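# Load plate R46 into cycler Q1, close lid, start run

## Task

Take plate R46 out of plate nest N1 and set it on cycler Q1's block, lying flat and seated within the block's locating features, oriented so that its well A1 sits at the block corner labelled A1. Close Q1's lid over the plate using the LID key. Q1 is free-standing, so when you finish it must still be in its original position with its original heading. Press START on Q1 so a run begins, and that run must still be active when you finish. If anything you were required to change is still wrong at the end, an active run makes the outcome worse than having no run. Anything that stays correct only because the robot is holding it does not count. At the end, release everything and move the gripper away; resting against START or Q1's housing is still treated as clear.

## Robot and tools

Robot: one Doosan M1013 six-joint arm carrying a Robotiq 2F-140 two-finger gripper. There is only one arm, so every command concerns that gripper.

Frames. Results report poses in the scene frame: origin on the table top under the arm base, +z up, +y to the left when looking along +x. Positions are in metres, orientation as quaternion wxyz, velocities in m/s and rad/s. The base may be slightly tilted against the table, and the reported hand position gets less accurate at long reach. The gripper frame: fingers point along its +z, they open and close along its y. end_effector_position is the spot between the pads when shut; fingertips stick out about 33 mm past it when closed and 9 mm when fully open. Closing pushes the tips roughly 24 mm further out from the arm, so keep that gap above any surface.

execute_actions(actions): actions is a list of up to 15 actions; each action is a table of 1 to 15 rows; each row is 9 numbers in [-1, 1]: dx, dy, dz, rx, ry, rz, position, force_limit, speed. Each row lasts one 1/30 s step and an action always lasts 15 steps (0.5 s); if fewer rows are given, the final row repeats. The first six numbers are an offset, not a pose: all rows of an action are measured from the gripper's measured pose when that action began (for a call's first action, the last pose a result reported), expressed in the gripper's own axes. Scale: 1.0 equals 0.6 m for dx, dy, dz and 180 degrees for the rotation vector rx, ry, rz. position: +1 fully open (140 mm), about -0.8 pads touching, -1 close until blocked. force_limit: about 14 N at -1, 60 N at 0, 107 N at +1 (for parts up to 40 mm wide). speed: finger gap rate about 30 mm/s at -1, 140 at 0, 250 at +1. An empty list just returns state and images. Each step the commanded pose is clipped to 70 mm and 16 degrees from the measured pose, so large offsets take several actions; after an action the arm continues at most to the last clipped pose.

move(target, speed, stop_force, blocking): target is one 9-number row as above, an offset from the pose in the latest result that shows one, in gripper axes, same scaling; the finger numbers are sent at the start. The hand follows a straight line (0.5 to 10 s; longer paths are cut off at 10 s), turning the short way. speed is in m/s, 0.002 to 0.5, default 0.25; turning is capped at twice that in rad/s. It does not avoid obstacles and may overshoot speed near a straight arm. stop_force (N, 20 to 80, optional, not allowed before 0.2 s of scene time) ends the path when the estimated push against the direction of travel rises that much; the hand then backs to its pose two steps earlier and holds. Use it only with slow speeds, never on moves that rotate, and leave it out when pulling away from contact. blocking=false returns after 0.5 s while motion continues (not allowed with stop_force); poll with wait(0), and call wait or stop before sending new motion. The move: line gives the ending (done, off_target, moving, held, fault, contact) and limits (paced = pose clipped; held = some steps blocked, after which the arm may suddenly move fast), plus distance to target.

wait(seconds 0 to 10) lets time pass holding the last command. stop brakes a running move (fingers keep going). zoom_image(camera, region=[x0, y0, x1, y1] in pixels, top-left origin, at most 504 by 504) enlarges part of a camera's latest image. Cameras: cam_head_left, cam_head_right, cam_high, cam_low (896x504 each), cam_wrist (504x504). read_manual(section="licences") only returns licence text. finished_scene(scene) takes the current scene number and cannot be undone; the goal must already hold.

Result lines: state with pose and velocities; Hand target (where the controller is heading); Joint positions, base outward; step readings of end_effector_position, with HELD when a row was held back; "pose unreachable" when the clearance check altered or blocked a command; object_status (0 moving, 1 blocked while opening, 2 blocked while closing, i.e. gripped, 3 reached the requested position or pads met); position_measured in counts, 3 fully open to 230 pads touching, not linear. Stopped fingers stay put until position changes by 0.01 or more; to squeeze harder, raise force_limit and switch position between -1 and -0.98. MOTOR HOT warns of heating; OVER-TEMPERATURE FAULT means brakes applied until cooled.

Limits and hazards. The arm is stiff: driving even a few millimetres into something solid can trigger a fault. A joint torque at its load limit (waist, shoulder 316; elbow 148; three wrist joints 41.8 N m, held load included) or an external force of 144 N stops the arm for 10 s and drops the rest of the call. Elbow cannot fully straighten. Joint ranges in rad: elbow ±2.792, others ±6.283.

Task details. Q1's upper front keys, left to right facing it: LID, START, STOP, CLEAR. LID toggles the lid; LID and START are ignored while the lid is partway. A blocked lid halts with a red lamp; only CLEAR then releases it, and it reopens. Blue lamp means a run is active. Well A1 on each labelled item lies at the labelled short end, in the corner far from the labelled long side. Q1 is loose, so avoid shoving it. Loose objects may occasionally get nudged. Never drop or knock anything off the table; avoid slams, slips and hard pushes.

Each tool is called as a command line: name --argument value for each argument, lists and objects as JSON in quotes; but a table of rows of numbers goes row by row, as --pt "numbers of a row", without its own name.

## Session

execute_actions --actions '[]'

Scene clock: 0.00 s.
end_effector_position=(+0.4398, -0.2063, +0.1357) position_measured=3 object_status=3 end_effector_quat_wxyz=(+0.045, +0.848, +0.486, -0.207) end_effector_velocity=(-0.001, +0.000, -0.001) end_effector_angular_velocity=(+0.001, +0.001, -0.000)
Joint positions: [-0.279  0.199  2.08  -0.405  1.124  0.495]
Joint velocities: [-0.    -0.     0.001  0.001 -0.    -0.   ]
Hand target: +0.440, -0.206, +0.136; +0.045, +0.848, +0.486, -0.207

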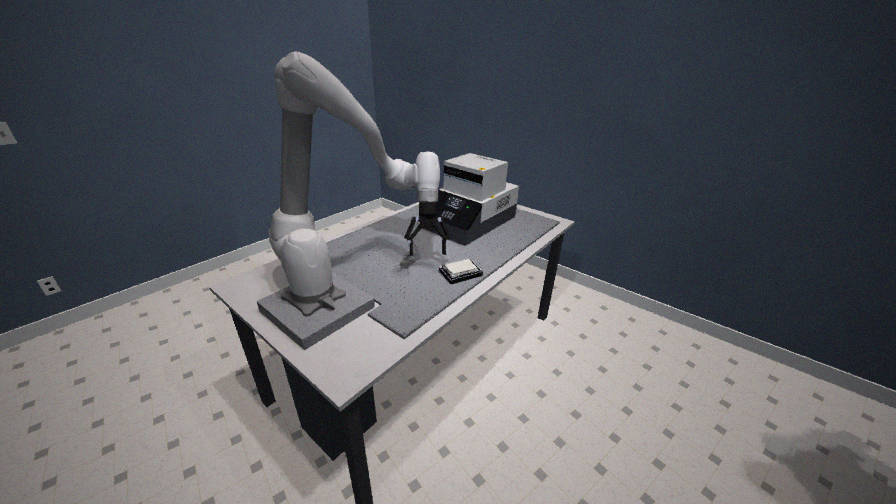

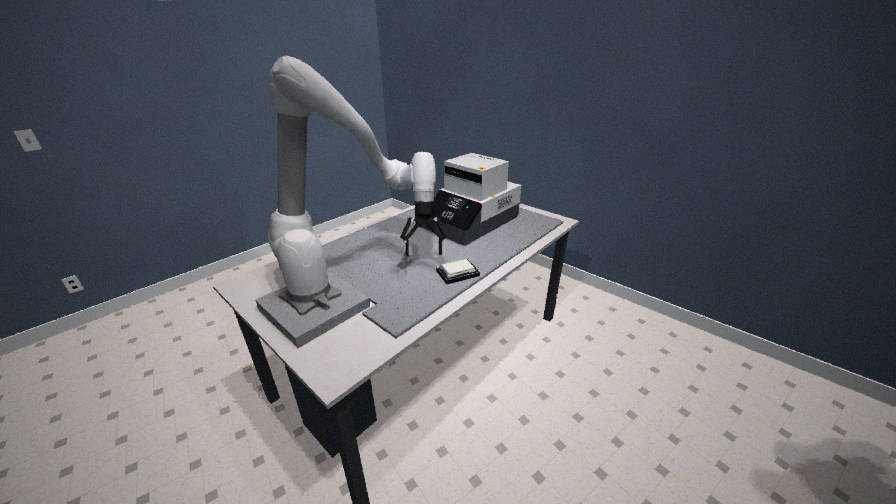

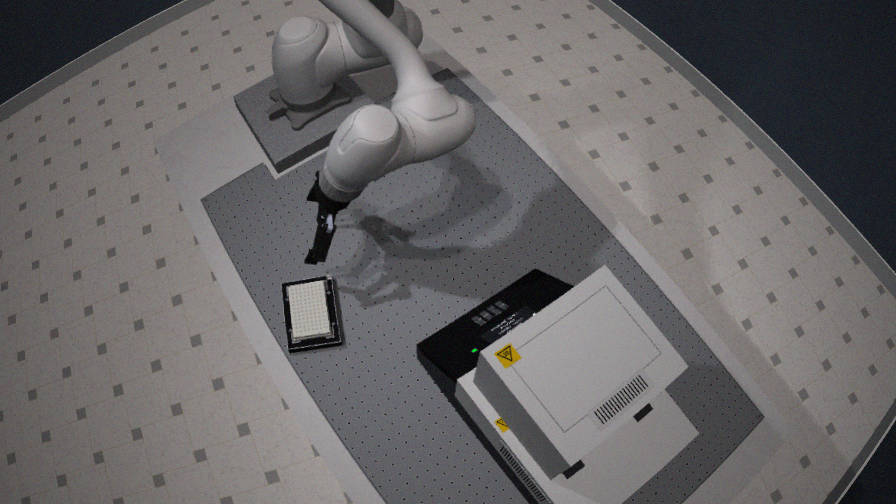

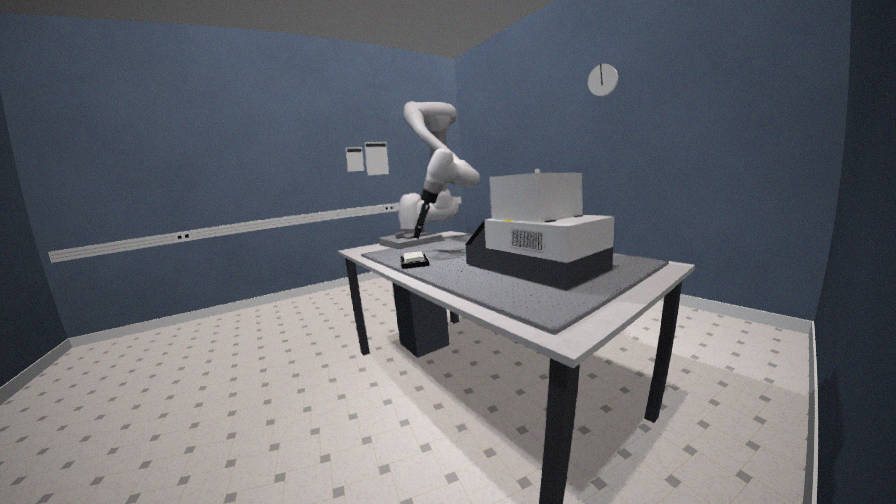

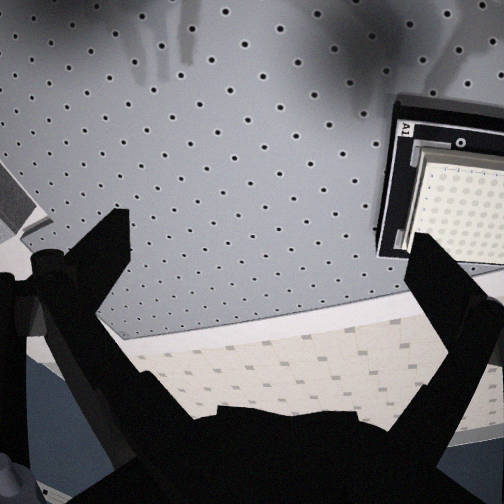

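move --target '[-0.027,-0.050,-0.502,-0.160,0.035,-0.657,-1,0,1]' --speed 0.5

Scene clock: 4.03 s.
end_effector_position=(+0.5002, -0.1206, +0.4200) position_measured=233 object_status=3 end_effector_quat_wxyz=(-0.000, +0.000, +1.000, -0.000) end_effector_velocity=(-0.001, -0.000, -0.000) end_effector_angular_velocity=(+0.000, +0.000, -0.001)
Joint positions: [-0.308 -0.084  1.763 -0.009  1.449 -1.862]
Joint velocities: [-0.001 -0.     0.001  0.    -0.     0.   ]
Hand target: +0.500, -0.121, +0.420; -0.000, +0.000, +1.000, -0.000
Off the commanded pose: 0.001 m, 0 deg.
move: done

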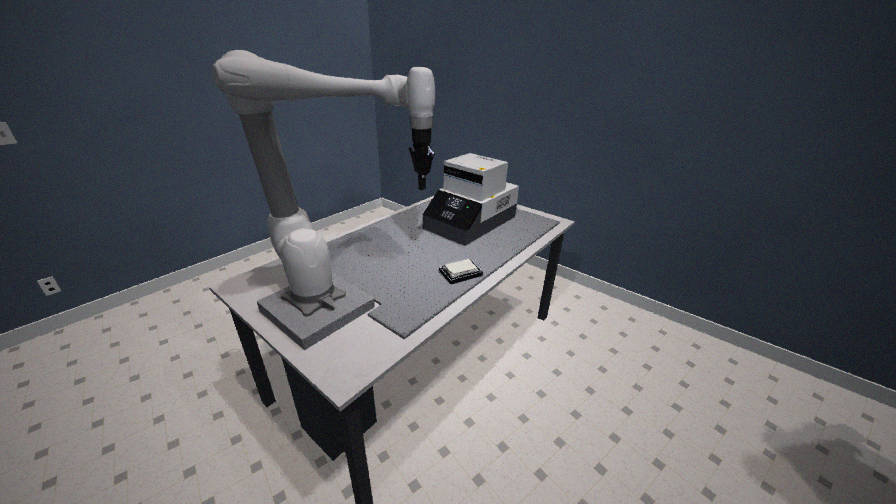

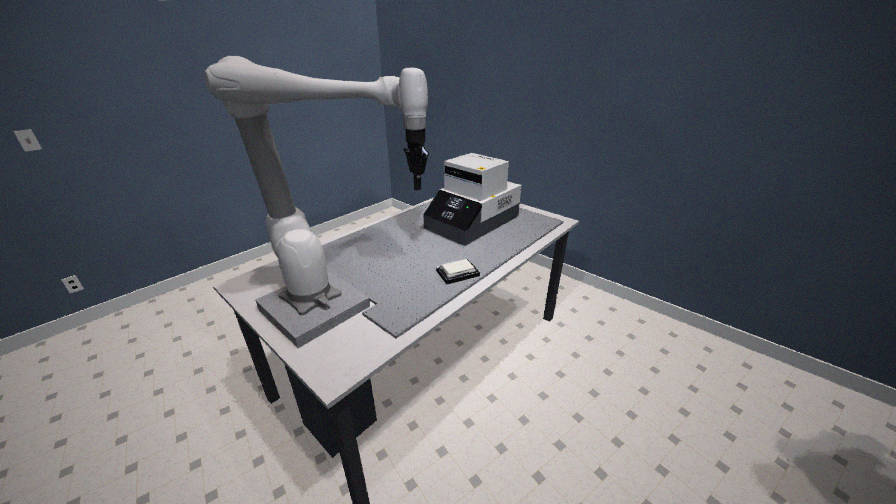

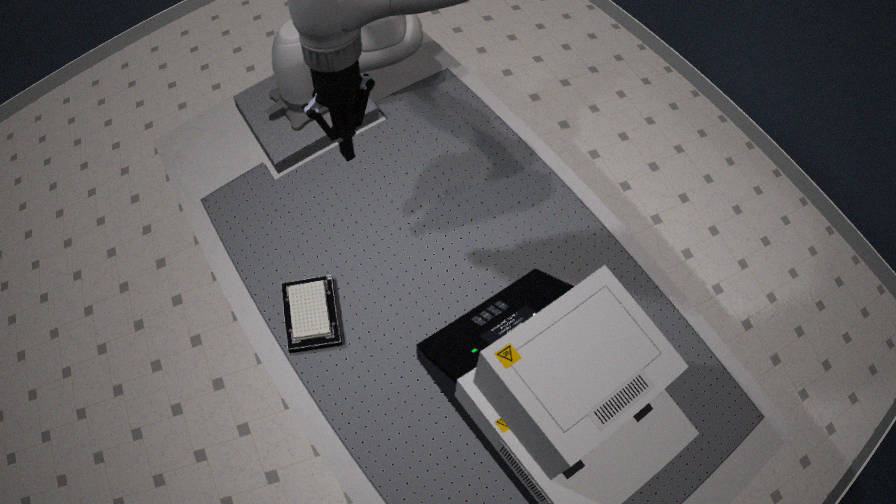

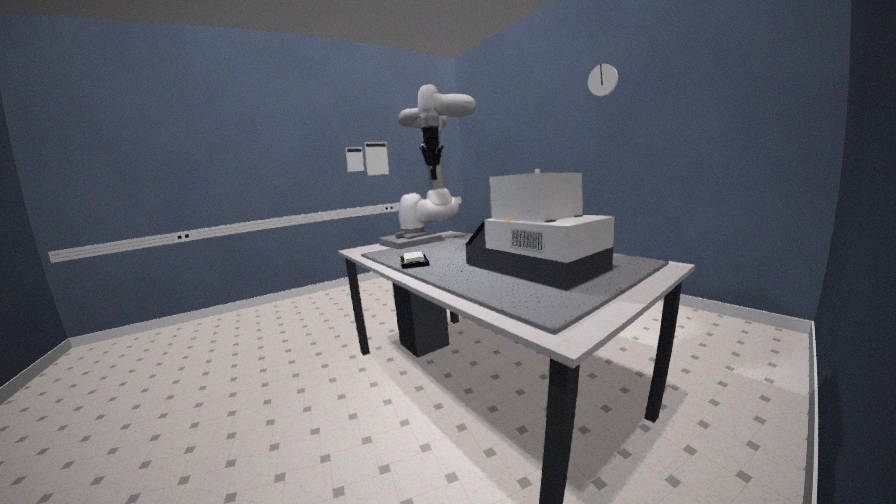

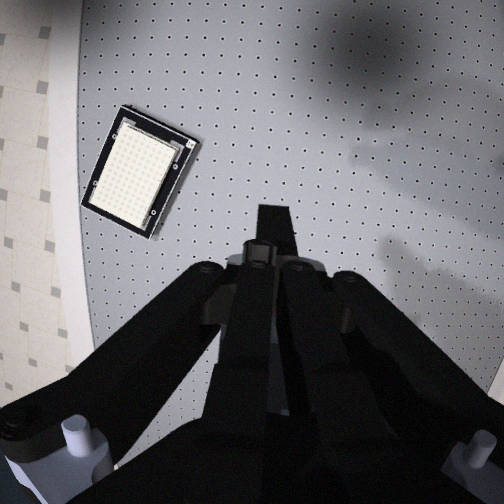

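move --target '[-0.25,0.17,0.1,0,0,0,-1,0,1]' --speed 0.4

Scene clock: 6.27 s.
end_effector_position=(+0.6503, -0.0187, +0.3599) position_measured=233 object_status=3 end_effector_quat_wxyz=(-0.000, +0.000, +1.000, -0.000) end_effector_velocity=(-0.001, +0.001, -0.001) end_effector_angular_velocity=(+0.002, +0.002, +0.001)
Joint positions: [-0.086  0.154  1.624 -0.012  1.352 -1.639]
Joint velocities: [ 0.001  0.     0.002  0.002 -0.    -0.   ]
Hand target: +0.650, -0.019, +0.360; -0.000, +0.000, +1.000, -0.000
Off the commanded pose: 0.000 m, 0 deg.
move: done

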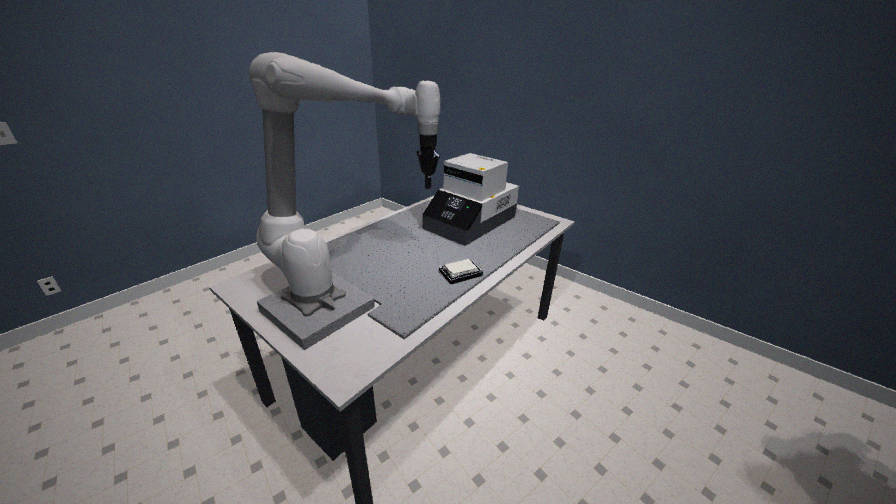

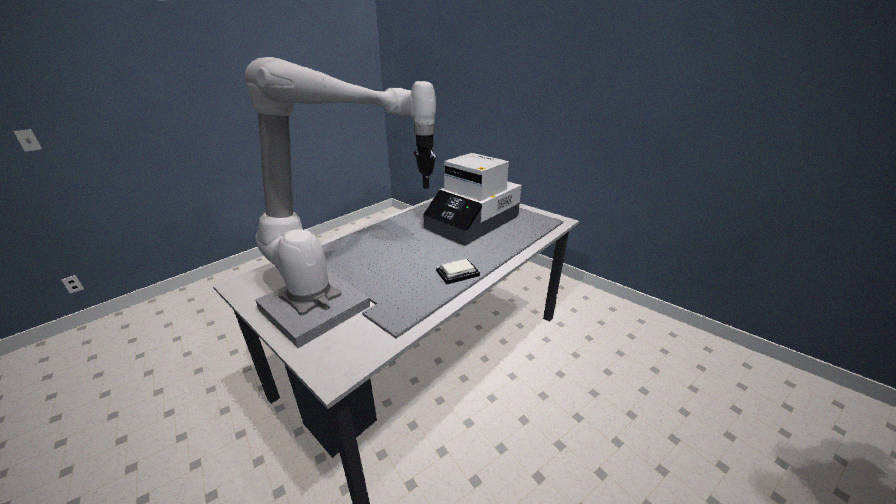

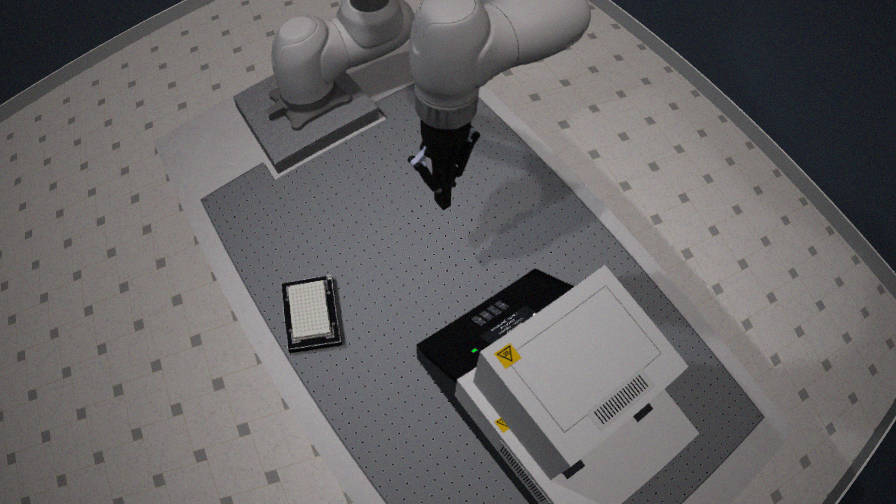

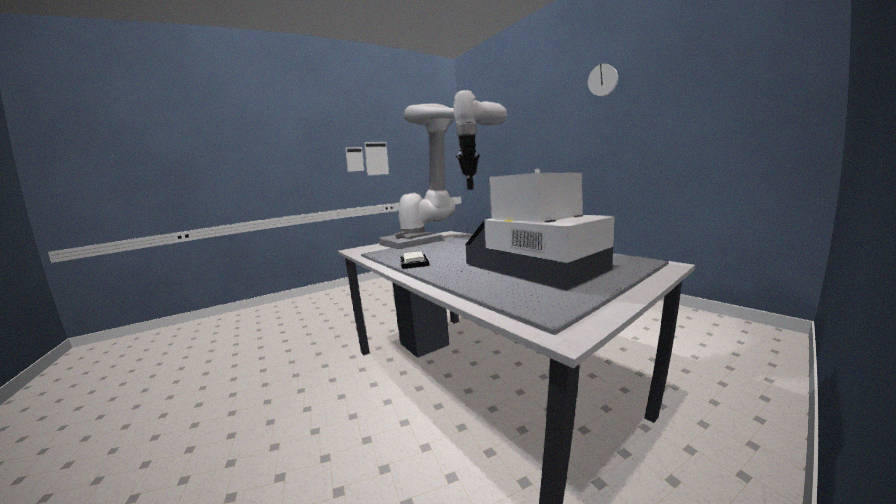

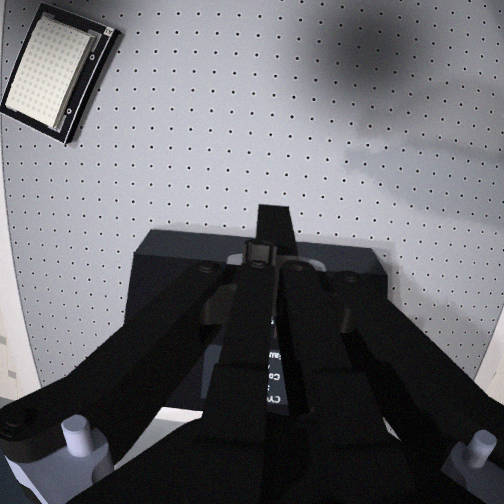

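move --target '[-0.24,0.0,0.117,0,0,0,-1,0,1]' --speed 0.3

Scene clock: 7.83 s.
end_effector_position=(+0.7942, -0.0189, +0.2895) position_measured=233 object_status=3 end_effector_quat_wxyz=(-0.000, +0.000, +1.000, -0.000) end_effector_velocity=(-0.000, +0.001, -0.001) end_effector_angular_velocity=(+0.001, +0.001, +0.000)
Joint positions: [-0.074  0.407  1.416 -0.012  1.306 -1.626]
Joint velocities: [ 0.001  0.001  0.001  0.001 -0.     0.   ]
Hand target: +0.794, -0.019, +0.289; -0.000, +0.000, +1.000, -0.000
Off the commanded pose: 0.000 m, 0 deg.
move: done

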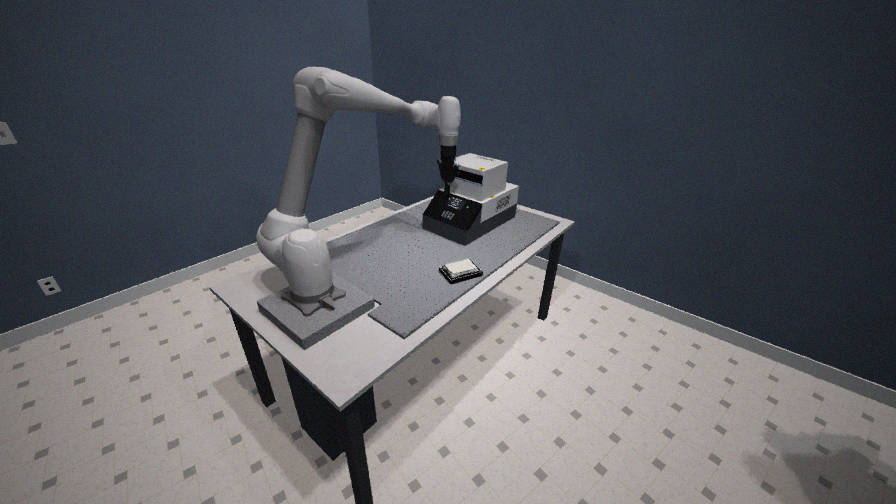

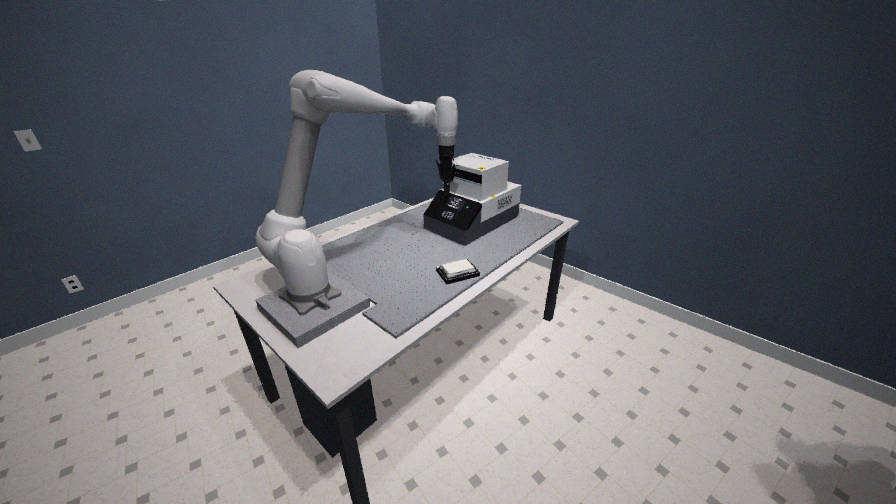

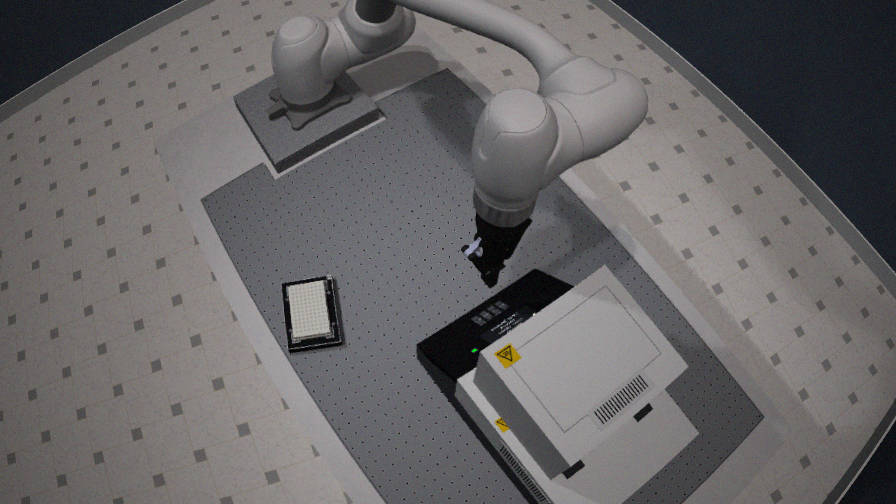

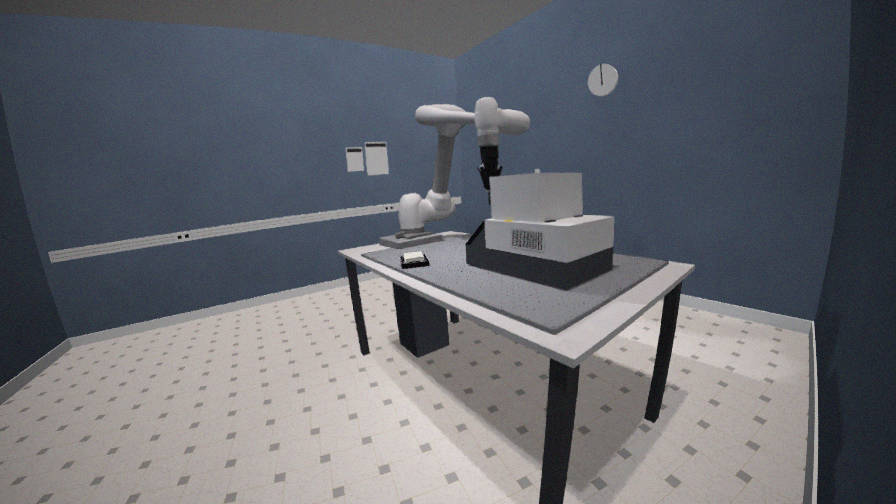

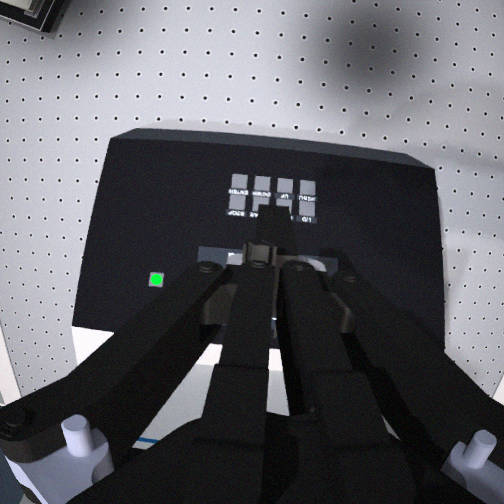

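move --target '[-0.0117,0.049,0.16,0,0,0,-1,0,1]' --speed 0.12

Scene clock: 9.37 s.
end_effector_position=(+0.8012, +0.0105, +0.1935) position_measured=233 object_status=3 end_effector_quat_wxyz=(-0.000, +0.000, +1.000, -0.000) end_effector_velocity=(+0.001, -0.000, +0.000) end_effector_angular_velocity=(-0.000, -0.001, -0.000)
Joint positions: [-0.038  0.47   1.504 -0.013  1.155 -1.588]
Joint velocities: [-0.     0.001 -0.002 -0.    -0.     0.   ]
Hand target: +0.801, +0.011, +0.194; -0.000, +0.000, +1.000, -0.000
Off the commanded pose: 0.000 m, 0 deg.
move: done

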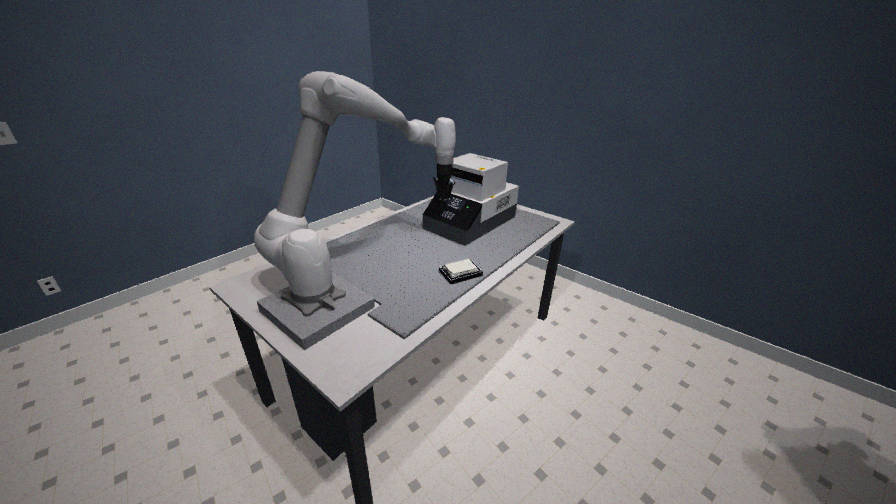

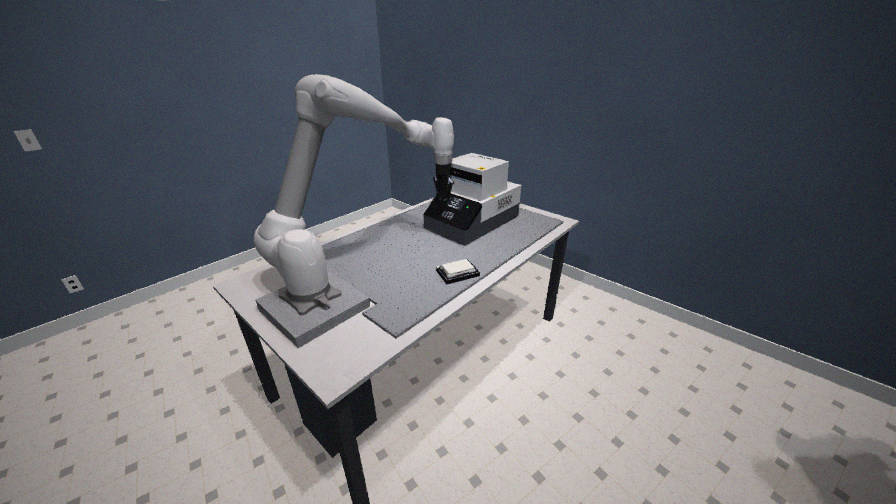

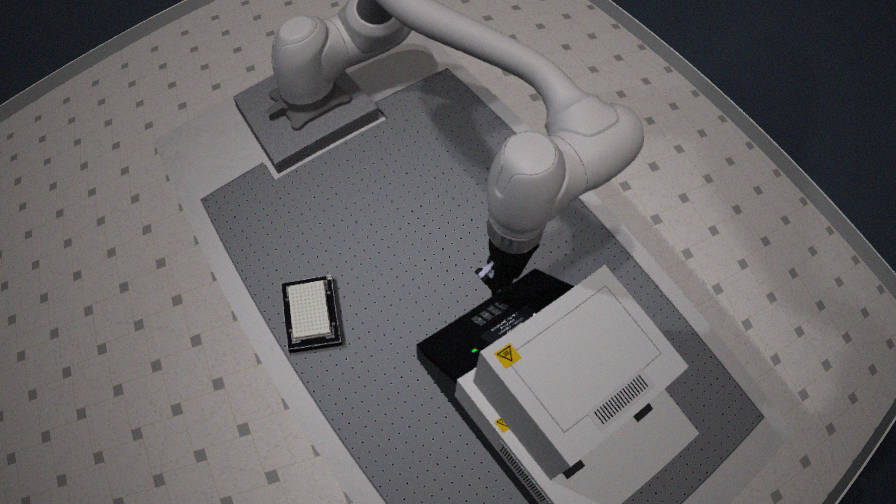

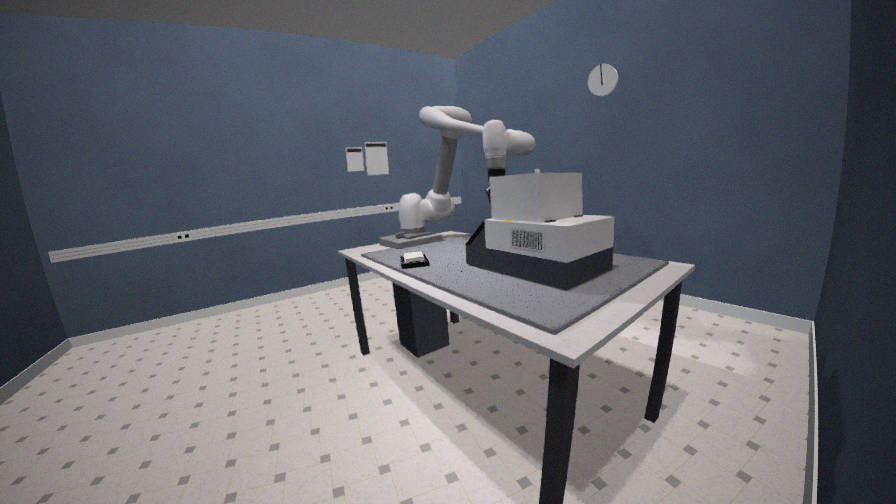

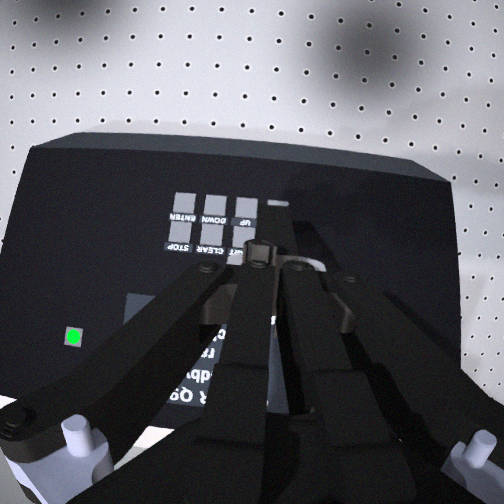

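move --target '[0.005,0,0.015,0,0,0,-1,0,1]' --speed 0.05

move --target '[0,0,0.035,0,0,0,-1,0,0]' --speed 0.006 --stop_force 20

Scene clock: 10.53 s.
end_effector_position=(+0.7982, +0.0105, +0.1845) position_measured=233 object_status=3 end_effector_quat_wxyz=(-0.000, +0.000, +1.000, -0.000) end_effector_velocity=(+0.001, -0.000, +0.001) end_effector_angular_velocity=(-0.001, -0.002, +0.001)
Joint positions: [-0.038  0.472  1.519 -0.013  1.139 -1.588]
Joint velocities: [ 0.    -0.001 -0.001 -0.001 -0.     0.   ]
Hand target: +0.798, +0.011, +0.185; -0.000, +0.000, +1.000, -0.000
Off the commanded pose: 0.000 m, 0 deg.
move: done

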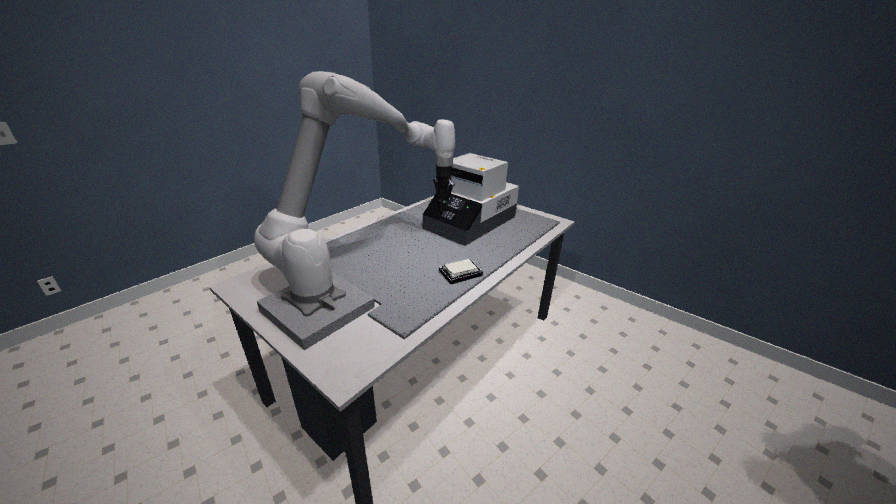

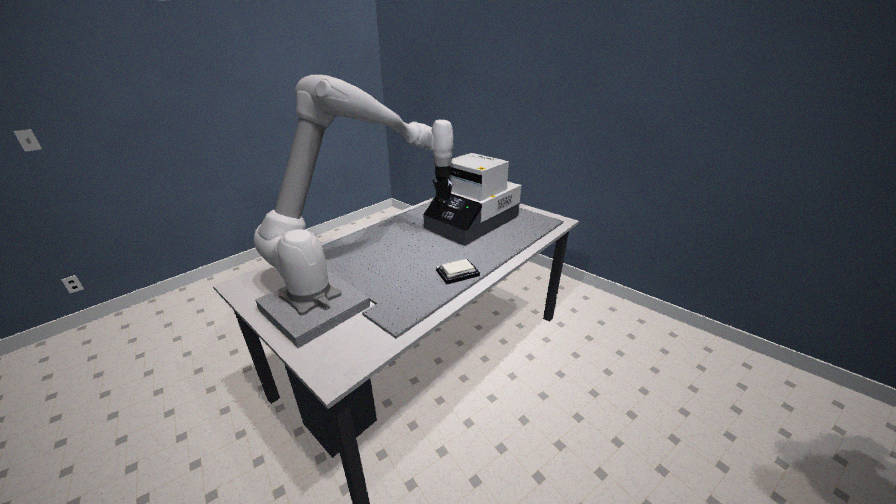

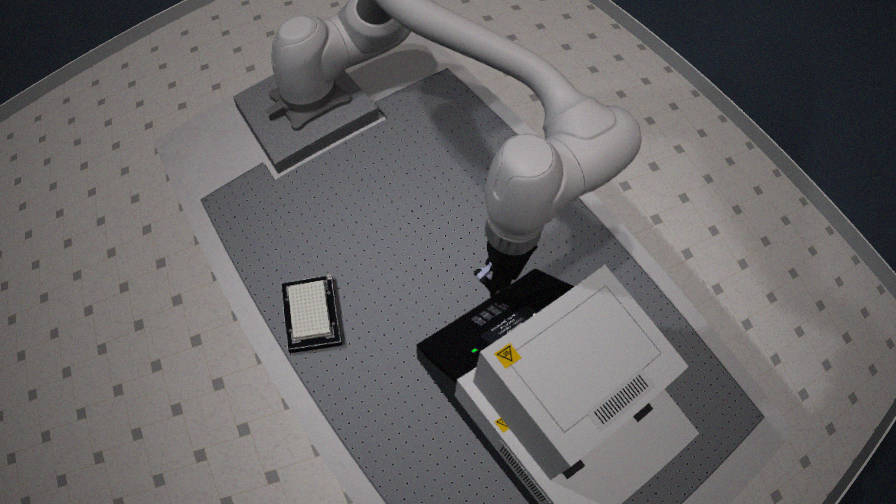

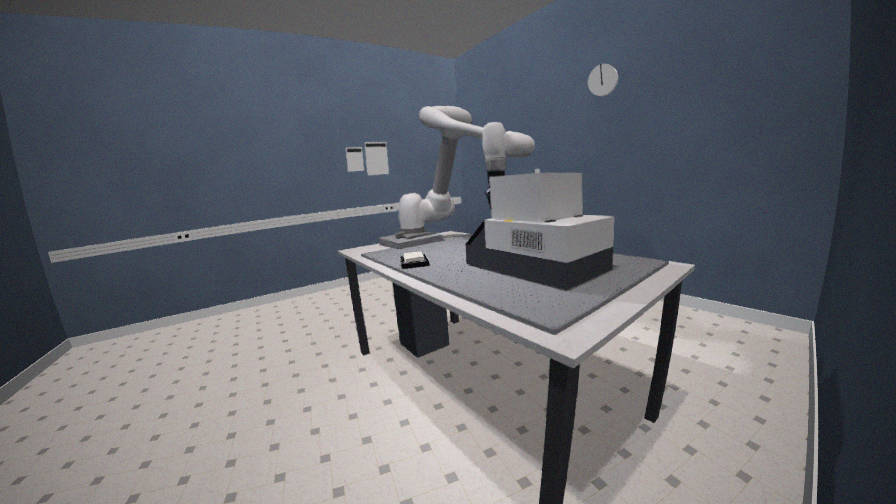

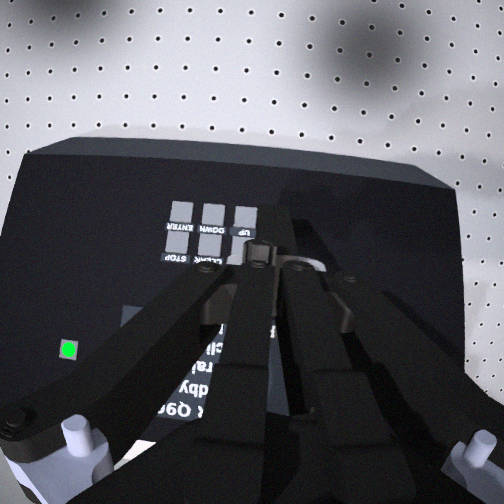

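Scene clock: 13.67 s.
end_effector_position=(+0.7980, +0.0106, +0.1675) position_measured=233 object_status=3 end_effector_quat_wxyz=(-0.000, +0.000, +1.000, -0.000) end_effector_velocity=(+0.001, +0.000, +0.002) end_effector_angular_velocity=(-0.000, -0.001, +0.002)
Joint positions: [-0.038  0.483  1.535 -0.013  1.112 -1.588]
Joint velocities: [ 0.001  0.    -0.003 -0.     0.002 -0.001]
Hand target: +0.798, +0.011, +0.168; -0.000, +0.000, +1.000, -0.000
Off the commanded pose: 0.004 m, 0 deg.
move: contact

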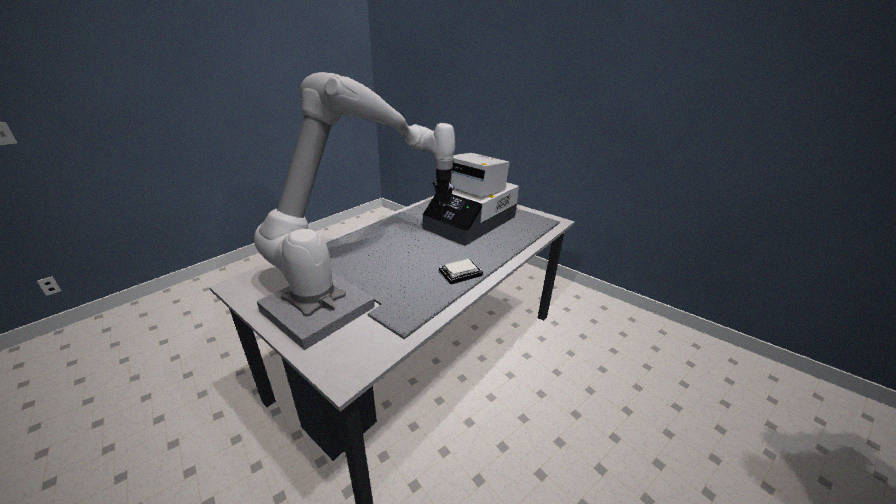

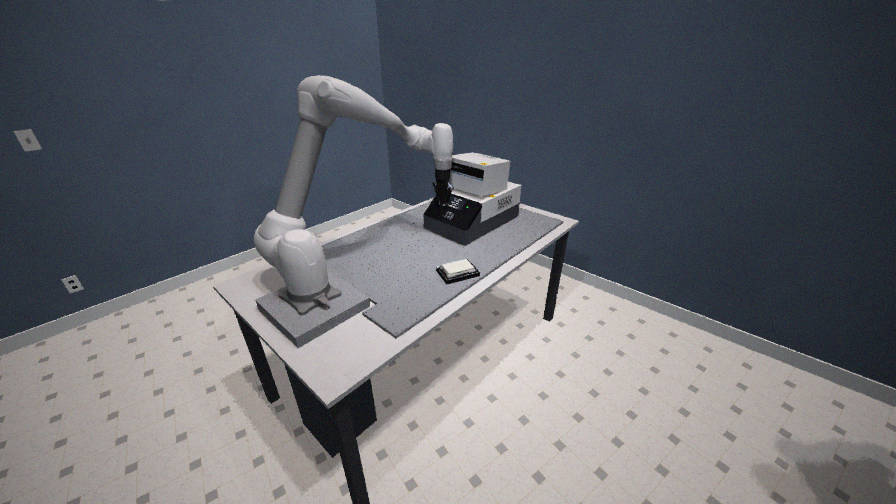

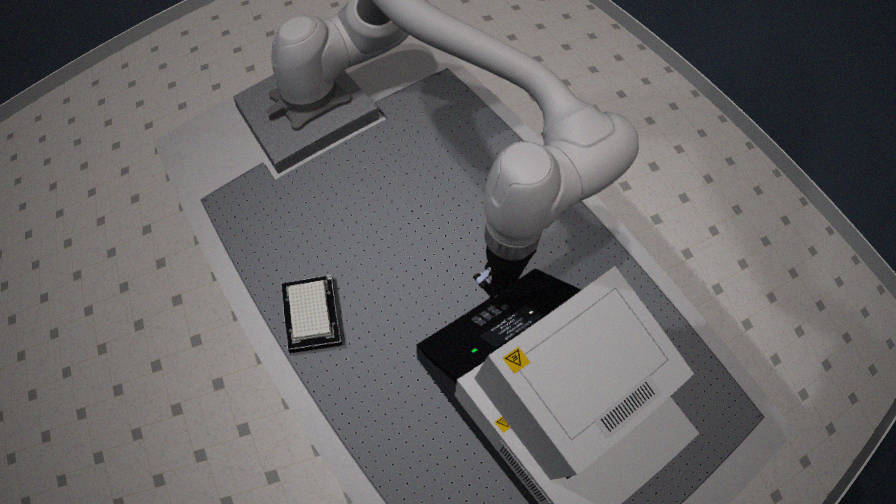

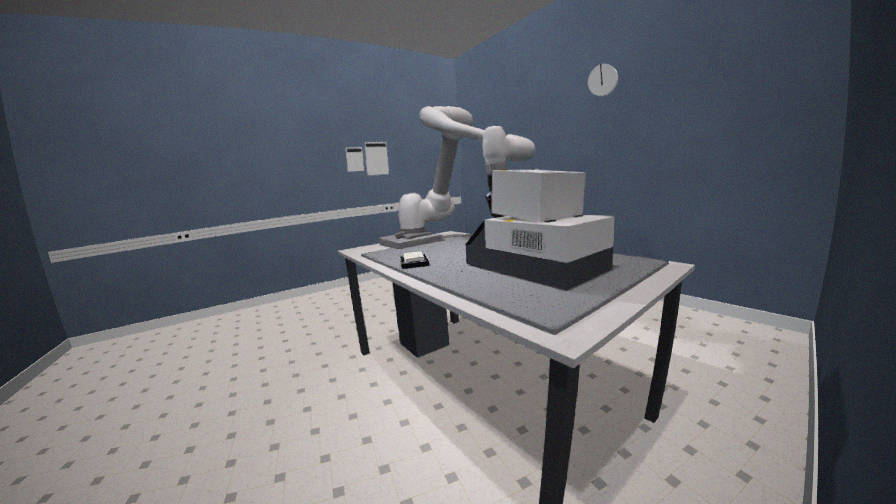

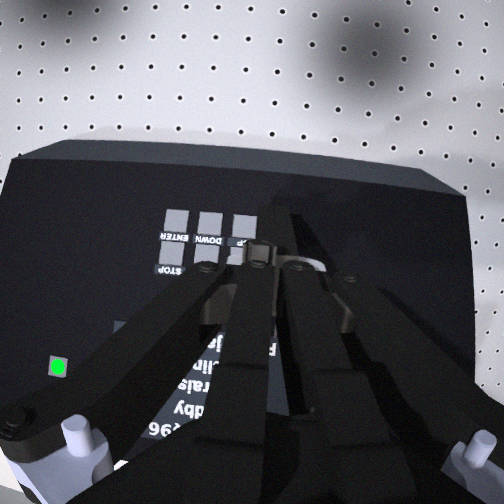

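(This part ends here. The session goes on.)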